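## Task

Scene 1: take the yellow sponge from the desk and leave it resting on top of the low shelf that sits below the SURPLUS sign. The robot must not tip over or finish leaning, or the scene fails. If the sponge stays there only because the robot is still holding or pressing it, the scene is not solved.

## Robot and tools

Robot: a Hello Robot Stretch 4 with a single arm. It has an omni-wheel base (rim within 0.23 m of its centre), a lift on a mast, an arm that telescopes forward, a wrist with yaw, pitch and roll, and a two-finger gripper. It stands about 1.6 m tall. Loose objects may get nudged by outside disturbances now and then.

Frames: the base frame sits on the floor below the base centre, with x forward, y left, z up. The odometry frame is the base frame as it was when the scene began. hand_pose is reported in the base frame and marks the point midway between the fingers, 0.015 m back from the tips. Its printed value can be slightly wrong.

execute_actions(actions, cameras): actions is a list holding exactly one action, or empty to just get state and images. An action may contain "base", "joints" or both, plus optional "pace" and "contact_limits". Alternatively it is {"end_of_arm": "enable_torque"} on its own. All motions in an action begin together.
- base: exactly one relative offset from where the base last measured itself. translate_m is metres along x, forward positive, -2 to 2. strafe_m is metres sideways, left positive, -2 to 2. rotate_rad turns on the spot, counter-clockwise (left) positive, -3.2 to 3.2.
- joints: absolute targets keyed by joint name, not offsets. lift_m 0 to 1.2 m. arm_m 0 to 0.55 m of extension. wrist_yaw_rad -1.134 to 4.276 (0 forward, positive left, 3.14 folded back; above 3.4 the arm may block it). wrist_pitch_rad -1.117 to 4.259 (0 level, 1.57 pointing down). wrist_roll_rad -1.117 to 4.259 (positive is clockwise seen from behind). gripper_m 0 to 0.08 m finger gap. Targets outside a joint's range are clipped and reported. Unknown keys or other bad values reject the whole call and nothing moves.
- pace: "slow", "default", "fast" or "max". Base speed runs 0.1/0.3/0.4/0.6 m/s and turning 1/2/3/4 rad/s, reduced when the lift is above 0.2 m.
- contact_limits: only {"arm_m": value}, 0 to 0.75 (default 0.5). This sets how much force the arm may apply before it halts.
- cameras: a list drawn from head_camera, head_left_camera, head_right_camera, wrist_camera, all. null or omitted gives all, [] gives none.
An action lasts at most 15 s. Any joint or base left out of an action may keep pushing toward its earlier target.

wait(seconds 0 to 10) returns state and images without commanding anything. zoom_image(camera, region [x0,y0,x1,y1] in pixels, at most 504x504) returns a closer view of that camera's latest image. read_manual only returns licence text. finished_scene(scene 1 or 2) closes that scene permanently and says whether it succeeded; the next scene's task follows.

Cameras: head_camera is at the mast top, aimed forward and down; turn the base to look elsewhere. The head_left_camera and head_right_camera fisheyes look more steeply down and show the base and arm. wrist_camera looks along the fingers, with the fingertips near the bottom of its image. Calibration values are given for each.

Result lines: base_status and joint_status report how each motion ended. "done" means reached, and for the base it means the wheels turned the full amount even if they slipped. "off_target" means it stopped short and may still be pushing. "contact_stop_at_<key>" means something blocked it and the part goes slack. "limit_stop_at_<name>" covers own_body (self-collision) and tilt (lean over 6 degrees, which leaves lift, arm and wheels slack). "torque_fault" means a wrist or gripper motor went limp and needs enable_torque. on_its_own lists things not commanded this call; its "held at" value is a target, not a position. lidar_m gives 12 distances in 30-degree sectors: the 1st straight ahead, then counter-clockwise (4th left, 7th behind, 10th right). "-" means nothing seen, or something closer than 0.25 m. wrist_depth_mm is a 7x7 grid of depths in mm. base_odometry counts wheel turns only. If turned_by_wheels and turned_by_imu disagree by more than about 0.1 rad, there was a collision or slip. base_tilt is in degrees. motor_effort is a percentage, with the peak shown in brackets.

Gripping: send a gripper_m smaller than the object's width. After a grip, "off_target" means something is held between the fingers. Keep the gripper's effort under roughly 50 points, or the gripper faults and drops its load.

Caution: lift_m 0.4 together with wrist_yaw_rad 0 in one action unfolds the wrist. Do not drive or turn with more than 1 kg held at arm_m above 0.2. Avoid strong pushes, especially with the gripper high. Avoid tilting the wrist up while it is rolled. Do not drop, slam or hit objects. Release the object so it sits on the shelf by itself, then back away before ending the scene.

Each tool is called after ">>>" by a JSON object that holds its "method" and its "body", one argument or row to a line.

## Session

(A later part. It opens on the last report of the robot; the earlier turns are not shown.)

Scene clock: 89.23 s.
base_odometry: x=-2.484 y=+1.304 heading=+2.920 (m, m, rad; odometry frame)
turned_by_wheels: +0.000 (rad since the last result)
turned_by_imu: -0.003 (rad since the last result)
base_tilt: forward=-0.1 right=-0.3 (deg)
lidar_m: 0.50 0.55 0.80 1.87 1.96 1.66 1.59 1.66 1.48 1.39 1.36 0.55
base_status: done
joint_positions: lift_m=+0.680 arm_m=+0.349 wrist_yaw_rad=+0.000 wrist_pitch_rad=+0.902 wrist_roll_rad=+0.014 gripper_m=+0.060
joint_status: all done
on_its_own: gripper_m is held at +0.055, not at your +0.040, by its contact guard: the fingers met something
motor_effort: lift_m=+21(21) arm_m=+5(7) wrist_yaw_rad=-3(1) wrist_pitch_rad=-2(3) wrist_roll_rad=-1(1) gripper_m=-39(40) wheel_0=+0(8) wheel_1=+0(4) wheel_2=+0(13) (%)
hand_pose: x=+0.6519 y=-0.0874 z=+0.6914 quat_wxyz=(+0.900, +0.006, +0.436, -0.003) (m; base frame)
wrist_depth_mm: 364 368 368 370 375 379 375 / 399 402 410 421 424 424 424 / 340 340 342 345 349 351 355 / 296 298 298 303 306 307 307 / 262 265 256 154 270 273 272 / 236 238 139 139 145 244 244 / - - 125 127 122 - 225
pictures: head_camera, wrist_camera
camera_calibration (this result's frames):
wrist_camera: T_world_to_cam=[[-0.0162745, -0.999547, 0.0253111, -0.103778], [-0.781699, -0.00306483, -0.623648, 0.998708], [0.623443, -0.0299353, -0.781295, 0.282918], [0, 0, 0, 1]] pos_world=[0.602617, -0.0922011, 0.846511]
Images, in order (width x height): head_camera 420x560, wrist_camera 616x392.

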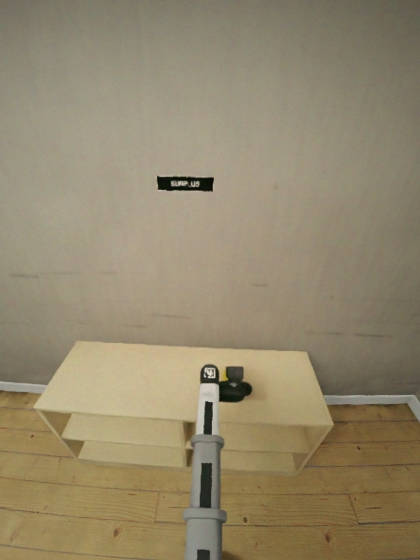

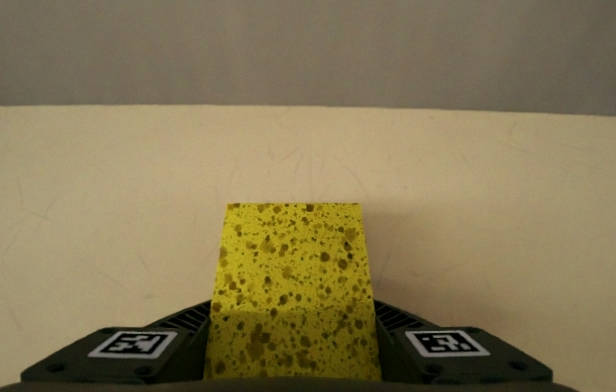

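>>> {"method": "execute_actions", "body": {
  "actions": [
    {"joints":{"arm_m":0.39,"lift_m":0.627}}
  ],
  "cameras": []
}}

>>> {"method": "execute_actions", "body": {
  "actions": [
    {"joints":{"gripper_m":0.08}}
  ],
  "cameras": []
}}

>>> {"method": "execute_actions", "body": {
  "actions": [
    {"joints":{"lift_m":0.72},"pace":"fast"}
  ],
  "cameras": ["head_camera","wrist_camera"]
}}

Scene clock: 95.47 s.
base_odometry: x=-2.484 y=+1.304 heading=+2.920 (m, m, rad; odometry frame)
turned_by_wheels: +0.000 (rad since the last result)
turned_by_imu: -0.001 (rad since the last result)
base_tilt: forward=-0.1 right=-0.3 (deg)
lidar_m: 0.51 0.55 0.79 1.86 1.99 1.67 1.58 1.66 1.46 1.40 1.38 0.55
base_status: not commanded
joint_positions: lift_m=+0.627 arm_m=+0.389 wrist_yaw_rad=+0.000 wrist_pitch_rad=+0.902 wrist_roll_rad=+0.014 gripper_m=+0.060
joint_status: all done
on_its_own: gripper_m is held at +0.055, not at your +0.040, by its contact guard: the fingers met something
motor_effort: lift_m=+16(20) arm_m=+6(6) wrist_yaw_rad=-1(0) wrist_pitch_rad=-3(3) wrist_roll_rad=-1(1) gripper_m=-39(39) wheel_0=+0(0) wheel_1=+0(0) wheel_2=+0(0) (%)
hand_pose: x=+0.6918 y=-0.0874 z=+0.6387 quat_wxyz=(+0.900, +0.006, +0.436, -0.003) (m; base frame)
wrist_depth_mm: 324 327 329 330 332 338 336 / 345 349 353 355 355 357 359 / 262 263 265 266 268 274 276 / 229 231 233 234 236 238 239 / 204 205 198 154 210 211 211 / 183 185 139 138 145 189 190 / - - 125 126 122 - -
pictures: none
No camera images: the call's "cameras" was empty. Leave "cameras" out to get every camera's image.

Scene clock: 96.40 s.
base_odometry: x=-2.484 y=+1.304 heading=+2.920 (m, m, rad; odometry frame)
turned_by_wheels: +0.000 (rad since the last result)
turned_by_imu: +0.000 (rad since the last result)
base_tilt: forward=-0.2 right=-0.3 (deg)
lidar_m: 0.49 0.54 0.77 1.87 1.97 1.67 1.60 1.65 1.45 1.41 1.37 0.55
base_status: not commanded
joint_positions: lift_m=+0.627 arm_m=+0.389 wrist_yaw_rad=+0.000 wrist_pitch_rad=+0.902 wrist_roll_rad=+0.014 gripper_m=+0.080
joint_status: all done
motor_effort: lift_m=+17(16) arm_m=+6(6) wrist_yaw_rad=-1(1) wrist_pitch_rad=-3(3) wrist_roll_rad=-1(1) gripper_m=+2(38) wheel_0=+0(0) wheel_1=+0(0) wheel_2=+0(0) (%)
hand_pose: x=+0.6918 y=-0.0874 z=+0.6387 quat_wxyz=(+0.900, +0.006, +0.436, -0.003) (m; base frame)
wrist_depth_mm: 327 329 329 330 330 334 336 / 347 349 355 357 357 359 357 / 262 263 265 267 271 273 274 / 229 231 232 234 236 237 239 / 204 205 198 157 209 211 211 / 183 184 144 141 148 190 190 / - - 131 129 126 - -
pictures: none
No camera images: the call's "cameras" was empty. Leave "cameras" out to get every camera's image.

Scene clock: 97.53 s.
base_odometry: x=-2.484 y=+1.304 heading=+2.920 (m, m, rad; odometry frame)
turned_by_wheels: +0.000 (rad since the last result)
turned_by_imu: +0.000 (rad since the last result)
base_tilt: forward=-0.2 right=-0.2 (deg)
lidar_m: 0.52 0.55 0.78 1.86 1.96 1.66 1.57 1.68 1.46 1.40 1.38 0.54
base_status: not commanded
joint_positions: lift_m=+0.720 arm_m=+0.389 wrist_yaw_rad=+0.000 wrist_pitch_rad=+0.902 wrist_roll_rad=+0.014 gripper_m=+0.080
joint_status: all done
motor_effort: lift_m=+24(24) arm_m=+6(6) wrist_yaw_rad=-1(3) wrist_pitch_rad=-2(2) wrist_roll_rad=-1(1) gripper_m=+1(2) wheel_0=+0(0) wheel_1=+0(0) wheel_2=+0(0) (%)
hand_pose: x=+0.6918 y=-0.0874 z=+0.7311 quat_wxyz=(+0.900, +0.006, +0.436, -0.003) (m; base frame)
wrist_depth_mm: 325 327 329 330 330 336 336 / 366 368 377 375 379 379 379 / 413 413 421 421 436 442 445 / 345 349 349 353 355 359 362 / 307 309 314 314 317 320 319 / 274 279 277 237 278 286 286 / - - 223 216 141 - -
pictures: head_camera, wrist_camera
camera_calibration (this result's frames):
wrist_camera: T_world_to_cam=[[-0.0162985, -0.999547, 0.0253119, -0.104122], [-0.781728, -0.00304518, -0.623612, 1.05469], [0.623406, -0.029951, -0.781324, 0.289143], [0, 0, 0, 1]] pos_world=[0.642529, -0.0922032, 0.886266]
Images, in order (width x height): head_camera 420x560, wrist_camera 616x392.

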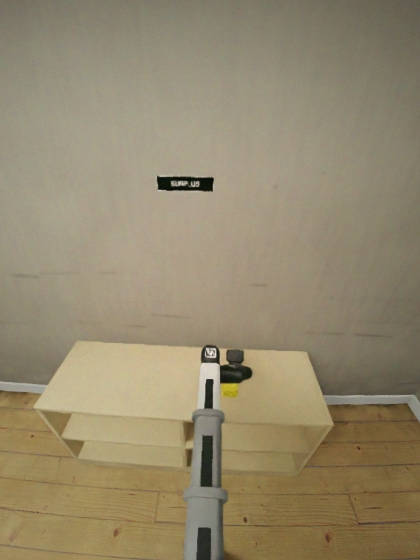

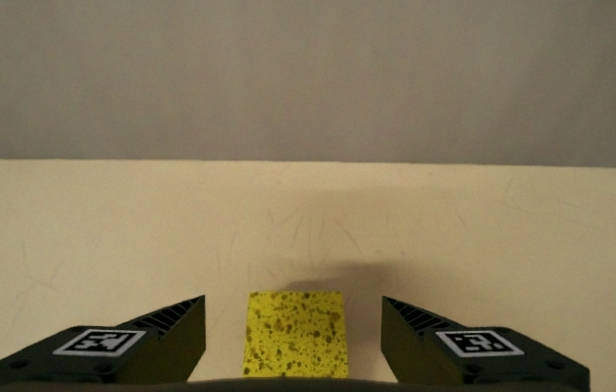

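>>> {"method": "finished_scene", "body": {
  "scene": 1
}}

The scene is finished: the task was done.


## Next scene

Scene 2: take the foam block from the desk and leave it resting on top of the low shelf that sits below the INBOUND sign. The robot must not tip over or finish leaning, or the scene fails. If the block stays there only because the robot is still holding or pressing it, the scene is not solved.

>>> {"method": "execute_actions", "body": {
  "actions": []
}}

Scene clock: 0.00 s.
base_odometry: x=+0.000 y=+0.000 heading=+0.000 (m, m, rad; odometry frame)
turned_by_wheels: +0.000 (rad since the last result)
turned_by_imu: +0.000 (rad since the last result)
base_tilt: forward=+0.0 right=-0.2 (deg)
lidar_m: 1.22 0.73 0.62 0.61 0.73 0.75 0.76 0.93 0.67 0.68 0.82 2.18
base_status: not commanded
joint_positions: lift_m=+0.165 arm_m=+0.002 wrist_yaw_rad=+3.047 wrist_pitch_rad=+0.020 wrist_roll_rad=+0.014 gripper_m=+0.040
joint_status: not commanded
motor_effort: lift_m=+21 arm_m=-1 wrist_yaw_rad=-1 wrist_pitch_rad=-5 wrist_roll_rad=-1 gripper_m=-1 wheel_0=+0 wheel_1=+0 wheel_2=+0 (%)
hand_pose: x=-0.0301 y=+0.1072 z=+0.3394 quat_wxyz=(+0.047, -0.009, +0.007, +0.999) (m; base frame)
wrist_depth_mm: 137 140 1708 1661 1576 1537 946 / 107 140 1060 960 946 960 878 / 110 140 1205 1308 1576 1281 960 / 130 160 1708 1618 1576 1281 946 / 1336 1756 1708 1576 1537 1308 946 / 1182 1281 1182 1160 1182 1182 946 / 878 - 138 917 - - 831
pictures: head_camera, head_left_camera, head_right_camera, wrist_camera
camera_calibration (this result's frames):
wrist_camera: T_world_to_cam=[[0.124489, 0.992215, 0.00336529, -0.113253], [0.0155023, 0.00144627, -0.999879, 0.397816], [-0.9921, 0.124526, -0.0152016, 0.113786], [0, 0, 0, 1]] pos_world=[0.120819, 0.0976267, 0.399879]
Images, in order (width x height): head_camera 420x560, head_left_camera 420x672, head_right_camera 420x672, wrist_camera 616x392.

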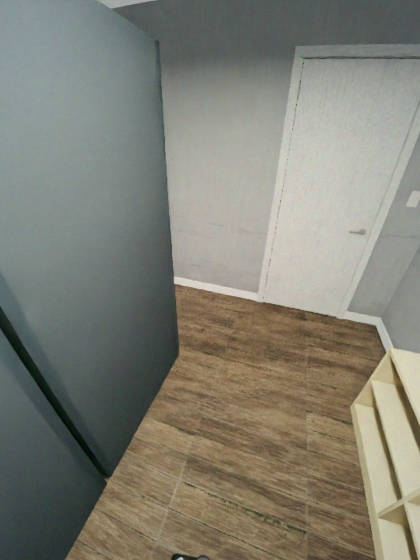

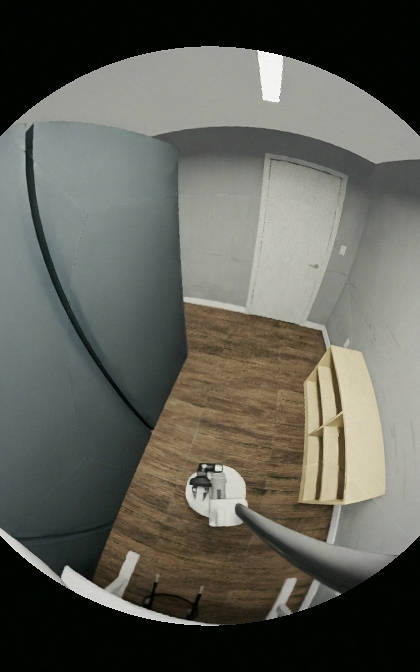

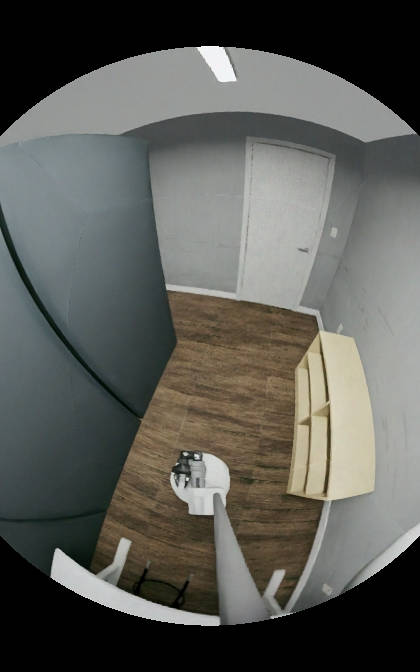

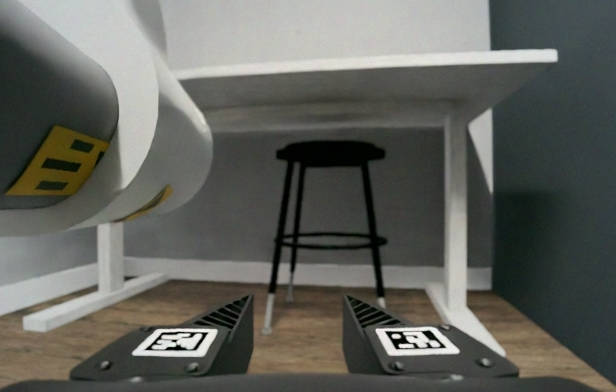

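>>> {"method": "execute_actions", "body": {
  "actions": [
    {"base":{"rotate_rad":-1.5},"joints":{"lift_m":0.6,"wrist_yaw_rad":0,"gripper_m":0.08},"pace":"fast"}
  ],
  "cameras": ["head_camera"]
}}

>>> {"method": "zoom_image", "body": {
  "camera": "head_camera",
  "region": [60, 120, 300, 240]
}}

>>> {"method": "execute_actions", "body": {
  "actions": [
    {"base":{"rotate_rad":-1.96},"joints":{"lift_m":0.9,"wrist_pitch_rad":0.5},"pace":"fast"}
  ],
  "cameras": ["head_camera","wrist_camera"]
}}

Scene clock: 9.50 s.
base_odometry: x=+0.000 y=+0.000 heading=-1.500 (m, m, rad; odometry frame)
turned_by_wheels: -1.500 (rad since the last result)
turned_by_imu: -1.489 (rad since the last result)
base_tilt: forward=-0.2 right=-0.3 (deg)
lidar_m: 0.68 0.85 2.17 1.11 0.70 0.60 0.62 0.75 0.74 0.74 0.96 0.69
base_status: done
joint_positions: lift_m=+0.600 arm_m=+0.002 wrist_yaw_rad=+0.000 wrist_pitch_rad=+0.020 wrist_roll_rad=+0.014 gripper_m=+0.080
joint_status: all done
motor_effort: lift_m=+24(26) arm_m=-1(1) wrist_yaw_rad=-1(5) wrist_pitch_rad=-4(5) wrist_roll_rad=-1(1) gripper_m=+2(2) wheel_0=+1(8) wheel_1=+0(12) wheel_2=+0(7) (%)
hand_pose: x=+0.3860 y=-0.0873 z=+0.7738 quat_wxyz=(+1.000, +0.007, +0.010, +0.000) (m; base frame)
wrist_depth_mm: 1160 1042 946 878 809 759 715 / 1182 1078 960 878 809 759 715 / 1160 1060 960 891 820 759 715 / 1160 1060 976 891 809 759 707 / 1160 1042 960 866 820 768 715 / 732 699 640 707 640 750 715 / - - 504 504 148 - -
pictures: head_camera
Images, in order (width x height): head_camera 420x560.

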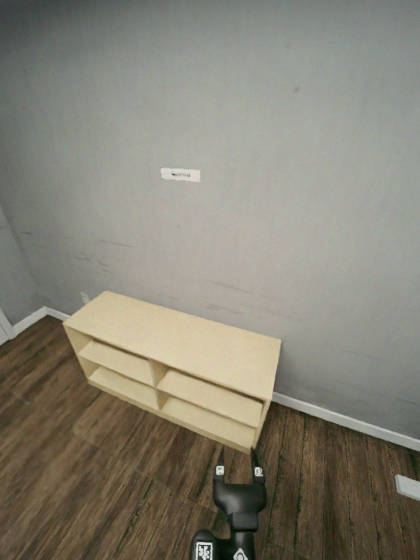

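Region (60, 120, 300, 240) of head_camera's 420x560 image, scaled by 2.100, with more detail than that image has.

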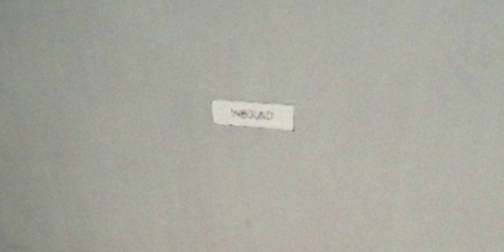

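Scene clock: 11.47 s.
base_odometry: x=+0.000 y=+0.000 heading=+2.824 (m, m, rad; odometry frame)
turned_by_wheels: -1.960 (rad since the last result)
turned_by_imu: -1.945 (rad since the last result)
base_tilt: forward=-0.2 right=-0.2 (deg)
lidar_m: 0.73 0.79 1.02 0.67 0.69 0.94 2.17 0.92 0.64 0.61 0.63 0.79
base_status: done
joint_positions: lift_m=+0.900 arm_m=+0.002 wrist_yaw_rad=+0.000 wrist_pitch_rad=+0.502 wrist_roll_rad=+0.014 gripper_m=+0.080
joint_status: all done
motor_effort: lift_m=+24(22) arm_m=-1(1) wrist_yaw_rad=-3(2) wrist_pitch_rad=-3(3) wrist_roll_rad=-1(1) gripper_m=+1(2) wheel_0=+2(2) wheel_1=+1(9) wheel_2=+0(4) (%)
hand_pose: x=+0.3598 y=-0.0875 z=+0.9756 quat_wxyz=(+0.969, +0.007, +0.248, -0.002) (m; base frame)
wrist_depth_mm: 1138 1138 1160 1182 1205 960 691 / 1182 1229 1229 1229 1281 960 691 / 1078 1118 1098 1118 1118 960 707 / 778 798 778 798 788 820 707 / 654 668 676 676 676 820 715 / 1397 1464 1366 1464 1205 917 707 / - - 1205 1281 148 - -
pictures: head_camera, wrist_camera
camera_calibration (this result's frames):
wrist_camera: T_world_to_cam=[[-0.0251393, -0.999541, 0.0168827, -0.104359], [-0.477422, -0.00283358, -0.87867, 1.08694], [0.878315, -0.0301493, -0.477131, 0.298632], [0, 0, 0, 1]] pos_world=[0.254013, -0.0922273, 1.09931]
Images, in order (width x height): head_camera 420x560, wrist_camera 616x392.

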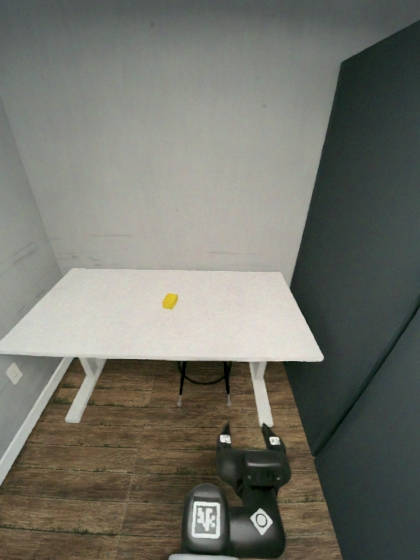

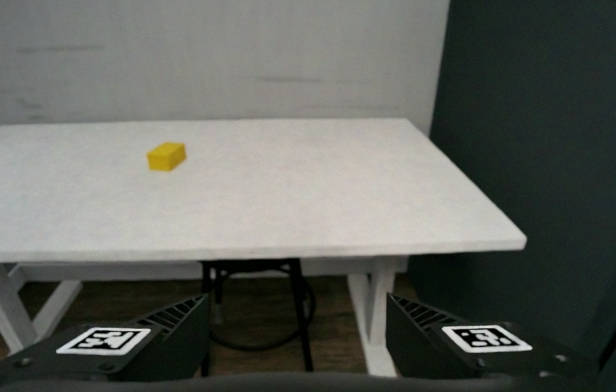

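>>> {"method": "execute_actions", "body": {
  "actions": [
    {"base":{"strafe_m":0.335},"joints":{"wrist_pitch_rad":0.9},"pace":"fast"}
  ],
  "cameras": []
}}

>>> {"method": "execute_actions", "body": {
  "actions": [
    {"base":{"translate_m":0.35},"joints":{"arm_m":0.4,"lift_m":0.85},"pace":"fast"}
  ],
  "cameras": ["head_camera","wrist_camera"]
}}

Scene clock: 20.37 s.
base_odometry: x=-0.105 y=-0.318 heading=+2.824 (m, m, rad; odometry frame)
turned_by_wheels: +0.000 (rad since the last result)
turned_by_imu: +0.000 (rad since the last result)
base_tilt: forward=-0.1 right=-0.2 (deg)
lidar_m: 0.74 0.77 0.79 0.33 0.37 0.49 1.21 1.44 1.02 0.93 0.98 0.76
base_status: done
joint_positions: lift_m=+0.900 arm_m=+0.002 wrist_yaw_rad=+0.000 wrist_pitch_rad=+0.901 wrist_roll_rad=+0.014 gripper_m=+0.080
joint_status: all done
motor_effort: lift_m=+23(24) arm_m=-1(1) wrist_yaw_rad=-1(1) wrist_pitch_rad=-2(2) wrist_roll_rad=-1(1) gripper_m=+1(3) wheel_0=+0(9) wheel_1=-1(13) wheel_2=+1(1) (%)
hand_pose: x=+0.3053 y=-0.0874 z=+0.9112 quat_wxyz=(+0.900, +0.006, +0.436, -0.003) (m; base frame)
wrist_depth_mm: 691 676 699 699 707 715 723 / 609 597 603 609 634 647 627 / 1255 1464 1499 1537 1537 1397 1138 / 1255 1308 1336 1336 1308 1336 1118 / 1138 1182 1182 1229 1229 1160 1160 / 1078 1060 1042 1078 1060 1098 1060 / - - 976 991 148 - -
pictures: none
No camera images: the call's "cameras" was empty. Leave "cameras" out to get every camera's image.

Scene clock: 22.80 s.
base_odometry: x=-0.437 y=-0.209 heading=+2.824 (m, m, rad; odometry frame)
turned_by_wheels: +0.000 (rad since the last result)
turned_by_imu: -0.001 (rad since the last result)
base_tilt: forward=-0.2 right=-0.2 (deg)
lidar_m: 0.37 0.41 0.55 0.74 0.50 0.51 1.27 1.42 1.00 0.94 0.58 0.44
base_status: done
joint_positions: lift_m=+0.850 arm_m=+0.399 wrist_yaw_rad=+0.000 wrist_pitch_rad=+0.901 wrist_roll_rad=+0.014 gripper_m=+0.080
joint_status: all done
motor_effort: lift_m=+17(18) arm_m=+6(7) wrist_yaw_rad=-2(0) wrist_pitch_rad=-2(3) wrist_roll_rad=-1(1) gripper_m=+1(2) wheel_0=+1(4) wheel_1=+0(6) wheel_2=+2(10) (%)
hand_pose: x=+0.7019 y=-0.0874 z=+0.8617 quat_wxyz=(+0.900, +0.006, +0.436, -0.003) (m; base frame)
wrist_depth_mm: 530 544 544 549 559 564 585 / 496 496 492 496 500 508 512 / 421 421 427 424 430 436 436 / 373 373 370 377 379 379 379 / 329 330 334 285 338 336 338 / 294 298 290 262 294 304 304 / - - 273 281 148 - -
pictures: head_camera, wrist_camera
camera_calibration (this result's frames):
wrist_camera: T_world_to_cam=[[-0.0160114, -0.999551, 0.025307, -0.107421], [-0.78153, -0.00327607, -0.623859, 1.14405], [0.623662, -0.0297671, -0.781127, 0.384538], [0, 0, 0, 1]] pos_world=[0.652565, -0.0921788, 1.01681]
Images, in order (width x height): head_camera 420x560, wrist_camera 616x392.

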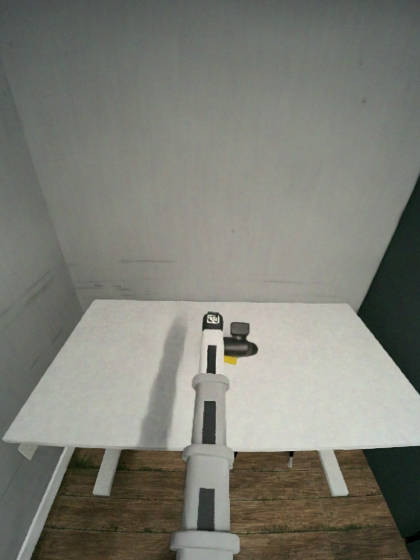

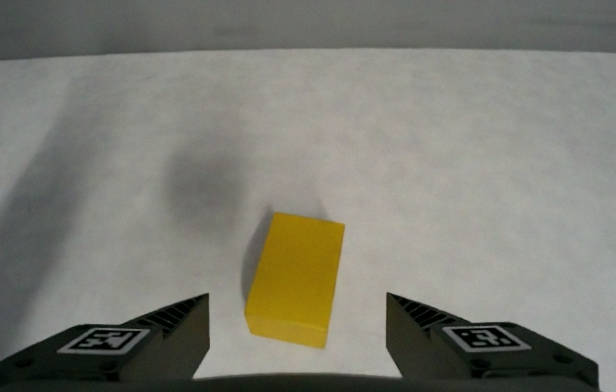

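>>> {"method": "execute_actions", "body": {
  "actions": [
    {"base":{"strafe_m":0.018},"joints":{"arm_m":0.5,"lift_m":0.8,"wrist_yaw_rad":-0.185},"pace":"fast"}
  ],
  "cameras": ["wrist_camera"]
}}

Scene clock: 31.63 s.
base_odometry: x=-0.443 y=-0.226 heading=+2.824 (m, m, rad; odometry frame)
turned_by_wheels: +0.000 (rad since the last result)
turned_by_imu: -0.001 (rad since the last result)
base_tilt: forward=-0.3 right=-0.1 (deg)
lidar_m: 0.40 0.40 0.54 0.72 0.51 0.49 1.20 1.46 1.01 0.94 0.58 0.43
base_status: done
joint_positions: lift_m=+0.800 arm_m=+0.499 wrist_yaw_rad=-0.185 wrist_pitch_rad=+0.902 wrist_roll_rad=+0.014 gripper_m=+0.080
joint_status: all done
motor_effort: lift_m=+17(22) arm_m=+6(7) wrist_yaw_rad=-4(6) wrist_pitch_rad=-2(3) wrist_roll_rad=-1(1) gripper_m=+2(2) wheel_0=-1(5) wheel_1=+0(10) wheel_2=+0(3) (%)
hand_pose: x=+0.7835 y=-0.1102 z=+0.8117 quat_wxyz=(+0.896, +0.046, +0.433, -0.086) (m; base frame)
wrist_depth_mm: 410 436 455 473 480 504 508 / 407 410 413 415 415 421 424 / 353 353 355 357 357 362 362 / 306 307 310 310 314 317 317 / 273 276 276 277 279 281 281 / 245 247 208 204 246 251 252 / - - 189 189 148 - -
pictures: wrist_camera
camera_calibration (this result's frames):
wrist_camera: T_world_to_cam=[[-0.199613, -0.979548, 0.0253256, 0.0184144], [-0.768894, 0.140559, -0.623735, 1.18237], [0.607419, -0.143978, -0.781225, 0.29412], [0, 0, 0, 1]] pos_world=[0.734142, -0.105809, 0.966796]
Images, in order (width x height): wrist_camera 616x392.

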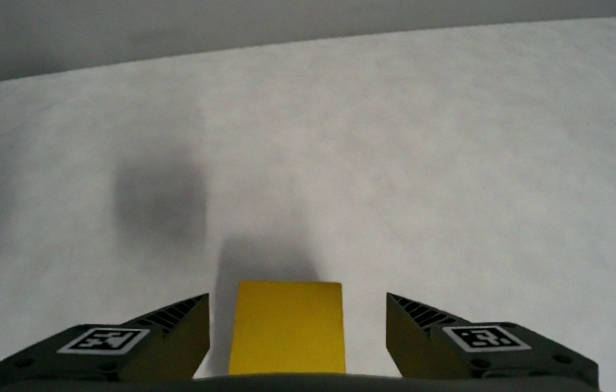

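Same as before: ~6 mm left.

>>> {"method": "execute_actions", "body": {
  "actions": [
    {"base":{"strafe_m":0.006},"joints":{"lift_m":0.732}}
  ],
  "cameras": ["wrist_camera"]
}}

>>> {"method": "execute_actions", "body": {
  "actions": [
    {"joints":{"gripper_m":0.04}}
  ],
  "cameras": []
}}

>>> {"method": "execute_actions", "body": {
  "actions": [
    {"joints":{"lift_m":0.79},"pace":"fast"}
  ],
  "cameras": []
}}

>>> {"method": "execute_actions", "body": {
  "actions": [
    {"base":{"translate_m":-0.35},"joints":{"arm_m":0.0,"wrist_yaw_rad":0},"pace":"fast"}
  ],
  "cameras": ["wrist_camera","head_left_camera"]
}}

Scene clock: 38.43 s.
base_odometry: x=-0.445 y=-0.232 heading=+2.824 (m, m, rad; odometry frame)
turned_by_wheels: +0.000 (rad since the last result)
turned_by_imu: -0.001 (rad since the last result)
base_tilt: forward=-0.2 right=-0.1 (deg)
lidar_m: 0.39 0.41 0.55 0.71 0.50 0.47 1.18 1.43 1.02 0.95 0.60 0.44
base_status: done
joint_positions: lift_m=+0.732 arm_m=+0.499 wrist_yaw_rad=-0.185 wrist_pitch_rad=+0.902 wrist_roll_rad=+0.014 gripper_m=+0.080
joint_status: all done
motor_effort: lift_m=+16(16) arm_m=+6(6) wrist_yaw_rad=-2(3) wrist_pitch_rad=-3(2) wrist_roll_rad=+0(1) gripper_m=+2(1) wheel_0=+0(4) wheel_1=-1(9) wheel_2=+0(0) (%)
hand_pose: x=+0.7835 y=-0.1102 z=+0.7437 quat_wxyz=(+0.896, +0.046, +0.433, -0.086) (m; base frame)
wrist_depth_mm: 347 349 353 359 362 359 368 / 294 294 296 298 301 303 307 / 253 254 254 256 257 260 262 / 221 223 224 225 225 228 229 / 198 198 191 149 197 202 203 / 177 178 137 134 145 181 180 / - - 125 124 125 - -
pictures: wrist_camera
camera_calibration (this result's frames):
wrist_camera: T_world_to_cam=[[-0.19966, -0.979538, 0.0253258, 0.0201671], [-0.768887, 0.140596, -0.623735, 1.13999], [0.607411, -0.144008, -0.781225, 0.241046], [0, 0, 0, 1]] pos_world=[0.734138, -0.105812, 0.898854]
Images, in order (width x height): wrist_camera 616x392.

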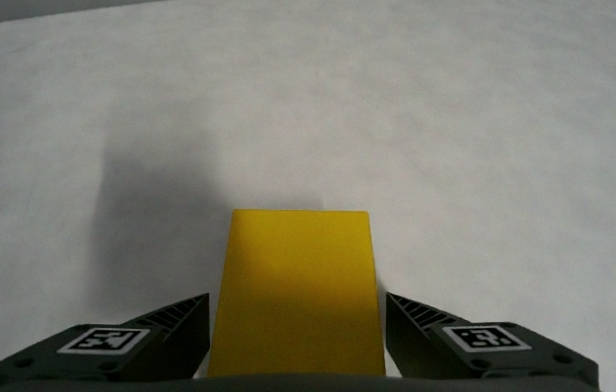

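Scene clock: 39.43 s.
base_odometry: x=-0.445 y=-0.232 heading=+2.824 (m, m, rad; odometry frame)
turned_by_wheels: +0.000 (rad since the last result)
turned_by_imu: +0.000 (rad since the last result)
base_tilt: forward=-0.2 right=-0.2 (deg)
lidar_m: 0.39 0.40 0.55 0.71 0.48 0.49 1.20 1.46 1.02 0.94 0.60 0.43
base_status: not commanded
joint_positions: lift_m=+0.732 arm_m=+0.499 wrist_yaw_rad=-0.185 wrist_pitch_rad=+0.902 wrist_roll_rad=+0.014 gripper_m=+0.059
joint_status: gripper_m off_target (ended at +0.059, target +0.040)
on_its_own: gripper_m is held at +0.053, not at your +0.040, by its contact guard: the fingers met something
motor_effort: lift_m=+17(17) arm_m=+6(6) wrist_yaw_rad=-2(1) wrist_pitch_rad=-2(2) wrist_roll_rad=-1(1) gripper_m=-38(36) wheel_0=+0(0) wheel_1=-2(2) wheel_2=+0(0) (%)
hand_pose: x=+0.7835 y=-0.1102 z=+0.7437 quat_wxyz=(+0.896, +0.046, +0.433, -0.086) (m; base frame)
wrist_depth_mm: 349 345 355 357 359 362 368 / 296 296 296 298 301 306 309 / 251 253 255 256 257 260 262 / 220 222 224 224 226 228 229 / 196 198 190 149 197 202 202 / 177 178 135 134 138 181 181 / - - 121 124 122 - -
pictures: none
No camera images: the call's "cameras" was empty. Leave "cameras" out to get every camera's image.

Scene clock: 40.40 s.
base_odometry: x=-0.445 y=-0.232 heading=+2.824 (m, m, rad; odometry frame)
turned_by_wheels: +0.000 (rad since the last result)
turned_by_imu: +0.000 (rad since the last result)
base_tilt: forward=+0.0 right=-0.2 (deg)
lidar_m: 0.37 0.39 0.53 0.71 0.50 0.47 1.21 1.44 1.02 0.96 0.62 0.43
base_status: not commanded
joint_positions: lift_m=+0.790 arm_m=+0.499 wrist_yaw_rad=-0.185 wrist_pitch_rad=+0.902 wrist_roll_rad=+0.014 gripper_m=+0.059
joint_status: all done
on_its_own: gripper_m is held at +0.053, not at your +0.040, by its contact guard: the fingers met something
motor_effort: lift_m=+24(27) arm_m=+6(6) wrist_yaw_rad=-1(2) wrist_pitch_rad=-3(3) wrist_roll_rad=-1(1) gripper_m=-39(36) wheel_0=+0(0) wheel_1=-1(1) wheel_2=+0(0) (%)
hand_pose: x=+0.7835 y=-0.1102 z=+0.8011 quat_wxyz=(+0.896, +0.046, +0.433, -0.086) (m; base frame)
wrist_depth_mm: 413 433 449 459 477 477 484 / 389 389 392 392 402 402 407 / 334 334 338 338 342 345 347 / 293 296 296 297 298 301 303 / 260 262 253 149 262 267 267 / 236 236 135 134 138 241 241 / - - 121 124 122 - -
pictures: none
No camera images: the call's "cameras" was empty. Leave "cameras" out to get every camera's image.

Scene clock: 42.67 s.
base_odometry: x=-0.112 y=-0.341 heading=+2.824 (m, m, rad; odometry frame)
turned_by_wheels: +0.000 (rad since the last result)
turned_by_imu: +0.000 (rad since the last result)
base_tilt: forward=-0.1 right=-0.2 (deg)
lidar_m: 0.74 0.77 0.75 0.31 0.33 0.44 1.12 1.48 1.01 0.97 1.00 0.80
base_status: done
joint_positions: lift_m=+0.790 arm_m=+0.003 wrist_yaw_rad=+0.000 wrist_pitch_rad=+0.902 wrist_roll_rad=+0.014 gripper_m=+0.059
joint_status: all done
joint sent to its limit — the command would take arm_m past its lower limit, so that joint was sent only as far as its limit.
on_its_own: gripper_m is held at +0.053, not at your +0.040, by its contact guard: the fingers met something
motor_effort: lift_m=+24(24) arm_m=-5(6) wrist_yaw_rad=+0(5) wrist_pitch_rad=-3(4) wrist_roll_rad=-1(1) gripper_m=-37(37) wheel_0=+0(8) wheel_1=+0(6) wheel_2=+0(8) (%)
hand_pose: x=+0.3060 y=-0.0875 z=+0.8010 quat_wxyz=(+0.900, +0.006, +0.436, -0.003) (m; base frame)
wrist_depth_mm: 500 500 512 521 530 647 891 / 1078 1430 1464 1430 1430 1430 1160 / 1205 1308 1366 1308 1336 1281 1182 / 1160 1205 1205 1205 1229 1205 1182 / 1060 1042 1042 149 1078 1078 1078 / 946 960 135 134 138 991 976 / - - 121 124 122 - 891
pictures: head_left_camera, wrist_camera
camera_calibration (this result's frames):
wrist_camera: T_world_to_cam=[[-0.0168411, -0.99954, 0.0252364, -0.112012], [-0.781997, -0.00256072, -0.623276, 0.79653], [0.623054, -0.0302314, -0.781594, 0.584589], [0, 0, 0, 1]] pos_world=[0.256767, -0.0922479, 0.956196]
Images, in order (width x height): head_left_camera 420x672, wrist_camera 616x392.

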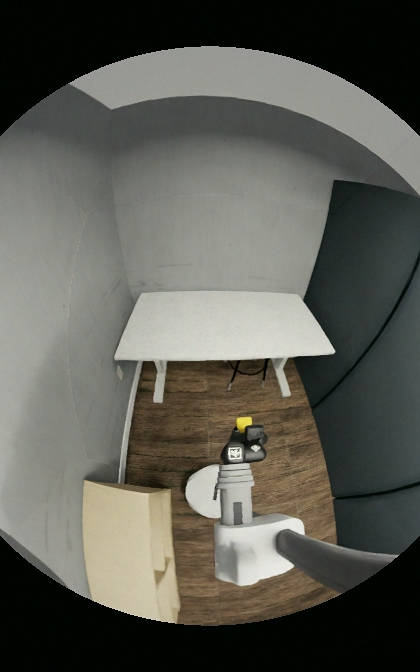

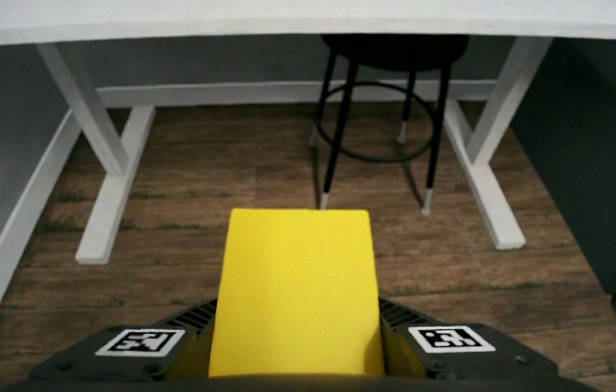

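>>> {"method": "execute_actions", "body": {
  "actions": [
    {"base":{"translate_m":-0.5},"joints":{"lift_m":0.7},"pace":"fast"}
  ],
  "cameras": []
}}

>>> {"method": "execute_actions", "body": {
  "actions": [
    {"base":{"rotate_rad":1.57},"joints":{"arm_m":0.17},"pace":"fast"}
  ],
  "cameras": ["head_camera","wrist_camera"]
}}

Scene clock: 49.97 s.
base_odometry: x=+0.363 y=-0.498 heading=+2.824 (m, m, rad; odometry frame)
turned_by_wheels: +0.000 (rad since the last result)
turned_by_imu: +0.000 (rad since the last result)
base_tilt: forward=-0.2 right=-0.3 (deg)
lidar_m: 1.22 0.47 0.32 0.29 0.30 0.42 1.67 1.74 1.05 0.97 1.01 1.32
base_status: done
joint_positions: lift_m=+0.700 arm_m=+0.003 wrist_yaw_rad=+0.000 wrist_pitch_rad=+0.902 wrist_roll_rad=+0.014 gripper_m=+0.059
joint_status: all done
on_its_own: gripper_m is held at +0.053, not at your +0.040, by its contact guard: the fingers met something
motor_effort: lift_m=+17(21) arm_m=-6(6) wrist_yaw_rad=-2(1) wrist_pitch_rad=-4(4) wrist_roll_rad=-1(1) gripper_m=-38(36) wheel_0=+0(2) wheel_1=-1(6) wheel_2=-1(8) (%)
hand_pose: x=+0.3061 y=-0.0874 z=+0.7117 quat_wxyz=(+0.900, +0.006, +0.436, -0.003) (m; base frame)
wrist_depth_mm: 1205 1537 1661 1661 1708 1430 1160 / 1182 1464 1464 1430 1464 1430 1182 / 1160 1255 1255 1255 1229 1229 1182 / 1060 1098 1078 1098 1118 1118 1078 / 946 960 917 148 976 976 991 / 668 878 135 134 137 878 878 / - - 121 124 122 - 809
pictures: none
No camera images: the call's "cameras" was empty. Leave "cameras" out to get every camera's image.

Scene clock: 51.83 s.
base_odometry: x=+0.363 y=-0.498 heading=-1.890 (m, m, rad; odometry frame)
turned_by_wheels: +1.570 (rad since the last result)
turned_by_imu: +1.557 (rad since the last result)
base_tilt: forward=+0.0 right=-0.2 (deg)
lidar_m: 0.28 0.30 0.43 1.62 1.73 1.05 0.98 1.02 1.33 1.23 0.45 0.33
base_status: done
joint_positions: lift_m=+0.700 arm_m=+0.169 wrist_yaw_rad=+0.000 wrist_pitch_rad=+0.902 wrist_roll_rad=+0.014 gripper_m=+0.059
joint_status: all done
on_its_own: gripper_m is held at +0.053, not at your +0.040, by its contact guard: the fingers met something
motor_effort: lift_m=+17(17) arm_m=+5(6) wrist_yaw_rad=-1(1) wrist_pitch_rad=-2(4) wrist_roll_rad=-1(1) gripper_m=-37(38) wheel_0=+0(12) wheel_1=-1(7) wheel_2=+0(11) (%)
hand_pose: x=+0.4719 y=-0.0874 z=+0.7117 quat_wxyz=(+0.900, +0.006, +0.436, -0.003) (m; base frame)
wrist_depth_mm: 297 301 304 307 310 315 319 / 334 340 345 349 353 359 362 / 370 379 382 382 389 397 397 / 320 322 325 325 327 330 330 / 285 287 277 149 286 293 291 / 254 258 135 134 137 262 263 / - - 121 124 123 - -
pictures: head_camera, wrist_camera
camera_calibration (this result's frames):
wrist_camera: T_world_to_cam=[[-0.0161158, -0.999552, 0.0252281, -0.107202], [-0.781583, -0.00314271, -0.623794, 0.870721], [0.623593, -0.0297708, -0.781182, 0.410848], [0, 0, 0, 1]] pos_world=[0.422611, -0.0921866, 0.866802]
Images, in order (width x height): head_camera 420x560, wrist_camera 616x392.

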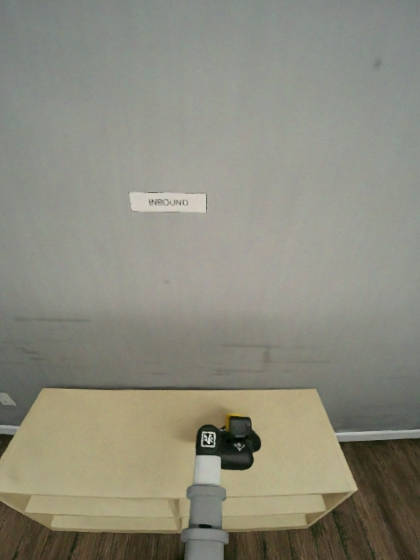

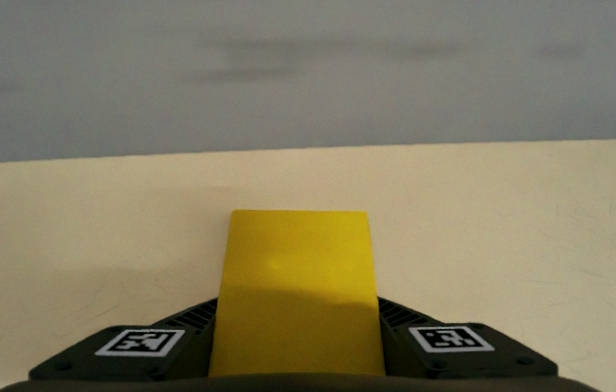

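>>> {"method": "execute_actions", "body": {
  "actions": [
    {"joints":{"lift_m":0.623}}
  ],
  "cameras": []
}}

>>> {"method": "execute_actions", "body": {
  "actions": [
    {"joints":{"gripper_m":0.08}}
  ],
  "cameras": []
}}

>>> {"method": "execute_actions", "body": {
  "actions": [
    {"joints":{"lift_m":0.71},"pace":"fast"}
  ],
  "cameras": ["head_camera","wrist_camera"]
}}

Scene clock: 58.67 s.
base_odometry: x=+0.363 y=-0.498 heading=-1.890 (m, m, rad; odometry frame)
turned_by_wheels: +0.000 (rad since the last result)
turned_by_imu: -0.001 (rad since the last result)
base_tilt: forward=-0.2 right=-0.2 (deg)
lidar_m: 0.30 0.31 0.41 1.63 1.74 1.04 0.97 1.02 1.33 1.24 0.46 0.34
base_status: not commanded
joint_positions: lift_m=+0.623 arm_m=+0.169 wrist_yaw_rad=+0.000 wrist_pitch_rad=+0.902 wrist_roll_rad=+0.014 gripper_m=+0.059
joint_status: all done
on_its_own: gripper_m is held at +0.053, not at your +0.040, by its contact guard: the fingers met something
motor_effort: lift_m=+17(14) arm_m=+5(5) wrist_yaw_rad=-1(3) wrist_pitch_rad=-3(2) wrist_roll_rad=-1(1) gripper_m=-37(38) wheel_0=+0(0) wheel_1=+0(1) wheel_2=-1(0) (%)
hand_pose: x=+0.4719 y=-0.0874 z=+0.6347 quat_wxyz=(+0.900, +0.006, +0.436, -0.003) (m; base frame)
wrist_depth_mm: 296 300 303 307 312 319 319 / 315 322 325 301 303 306 310 / 256 256 257 259 259 264 264 / 224 225 225 227 228 230 230 / 198 200 193 149 199 204 204 / 179 181 135 134 138 183 183 / - - 121 124 122 - -
pictures: none
No camera images: the call's "cameras" was empty. Leave "cameras" out to get every camera's image.

Scene clock: 59.60 s.
base_odometry: x=+0.363 y=-0.498 heading=-1.890 (m, m, rad; odometry frame)
turned_by_wheels: +0.000 (rad since the last result)
turned_by_imu: +0.000 (rad since the last result)
base_tilt: forward=-0.1 right=-0.3 (deg)
lidar_m: 0.29 0.30 0.41 1.66 1.73 1.06 0.99 1.03 1.32 1.24 0.48 0.32
base_status: not commanded
joint_positions: lift_m=+0.623 arm_m=+0.169 wrist_yaw_rad=+0.000 wrist_pitch_rad=+0.902 wrist_roll_rad=+0.014 gripper_m=+0.080
joint_status: all done
motor_effort: lift_m=+17(17) arm_m=+5(5) wrist_yaw_rad=-4(4) wrist_pitch_rad=-2(2) wrist_roll_rad=-1(1) gripper_m=+2(35) wheel_0=+0(0) wheel_1=-1(1) wheel_2=+0(0) (%)
hand_pose: x=+0.4719 y=-0.0874 z=+0.6347 quat_wxyz=(+0.900, +0.006, +0.436, -0.003) (m; base frame)
wrist_depth_mm: 296 303 304 306 310 317 319 / 314 320 325 300 303 306 312 / 255 256 257 258 259 263 265 / 224 225 225 228 229 231 231 / 200 200 193 152 200 204 204 / 178 179 141 136 145 183 183 / - - 126 126 126 - -
pictures: none
No camera images: the call's "cameras" was empty. Leave "cameras" out to get every camera's image.

Scene clock: 60.73 s.
base_odometry: x=+0.363 y=-0.498 heading=-1.890 (m, m, rad; odometry frame)
turned_by_wheels: +0.000 (rad since the last result)
turned_by_imu: +0.000 (rad since the last result)
base_tilt: forward=-0.2 right=-0.2 (deg)
lidar_m: 0.28 0.32 0.43 1.66 1.73 1.03 0.98 1.02 1.32 1.24 0.47 0.32
base_status: not commanded
joint_positions: lift_m=+0.710 arm_m=+0.169 wrist_yaw_rad=+0.000 wrist_pitch_rad=+0.902 wrist_roll_rad=+0.014 gripper_m=+0.080
joint_status: all done
motor_effort: lift_m=+24(24) arm_m=+5(5) wrist_yaw_rad=-1(2) wrist_pitch_rad=-2(3) wrist_roll_rad=-1(1) gripper_m=+2(1) wheel_0=+0(0) wheel_1=-1(1) wheel_2=+0(0) (%)
hand_pose: x=+0.4719 y=-0.0874 z=+0.7211 quat_wxyz=(+0.900, +0.006, +0.436, -0.003) (m; base frame)
wrist_depth_mm: 297 301 304 307 312 317 319 / 332 340 345 353 353 362 364 / 384 392 387 394 399 392 397 / 334 334 338 338 338 340 343 / 294 298 298 303 303 303 303 / 265 267 260 225 266 272 271 / - - 239 209 147 - -
pictures: head_camera, wrist_camera
camera_calibration (this result's frames):
wrist_camera: T_world_to_cam=[[-0.0162654, -0.999549, 0.0252303, -0.107392], [-0.78168, -0.00302249, -0.623672, 0.876553], [0.623468, -0.0298663, -0.781279, 0.418373], [0, 0, 0, 1]] pos_world=[0.422595, -0.0921993, 0.876257]
Images, in order (width x height): head_camera 420x560, wrist_camera 616x392.

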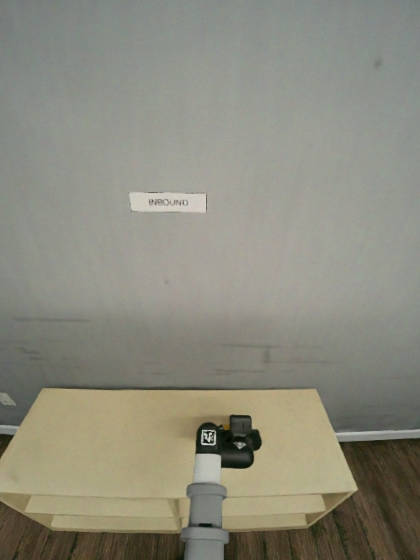

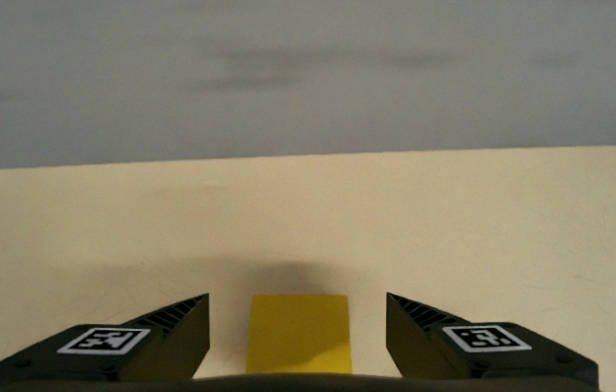

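>>> {"method": "finished_scene", "body": {
  "scene": 2
}}

The scene is finished: the task was done.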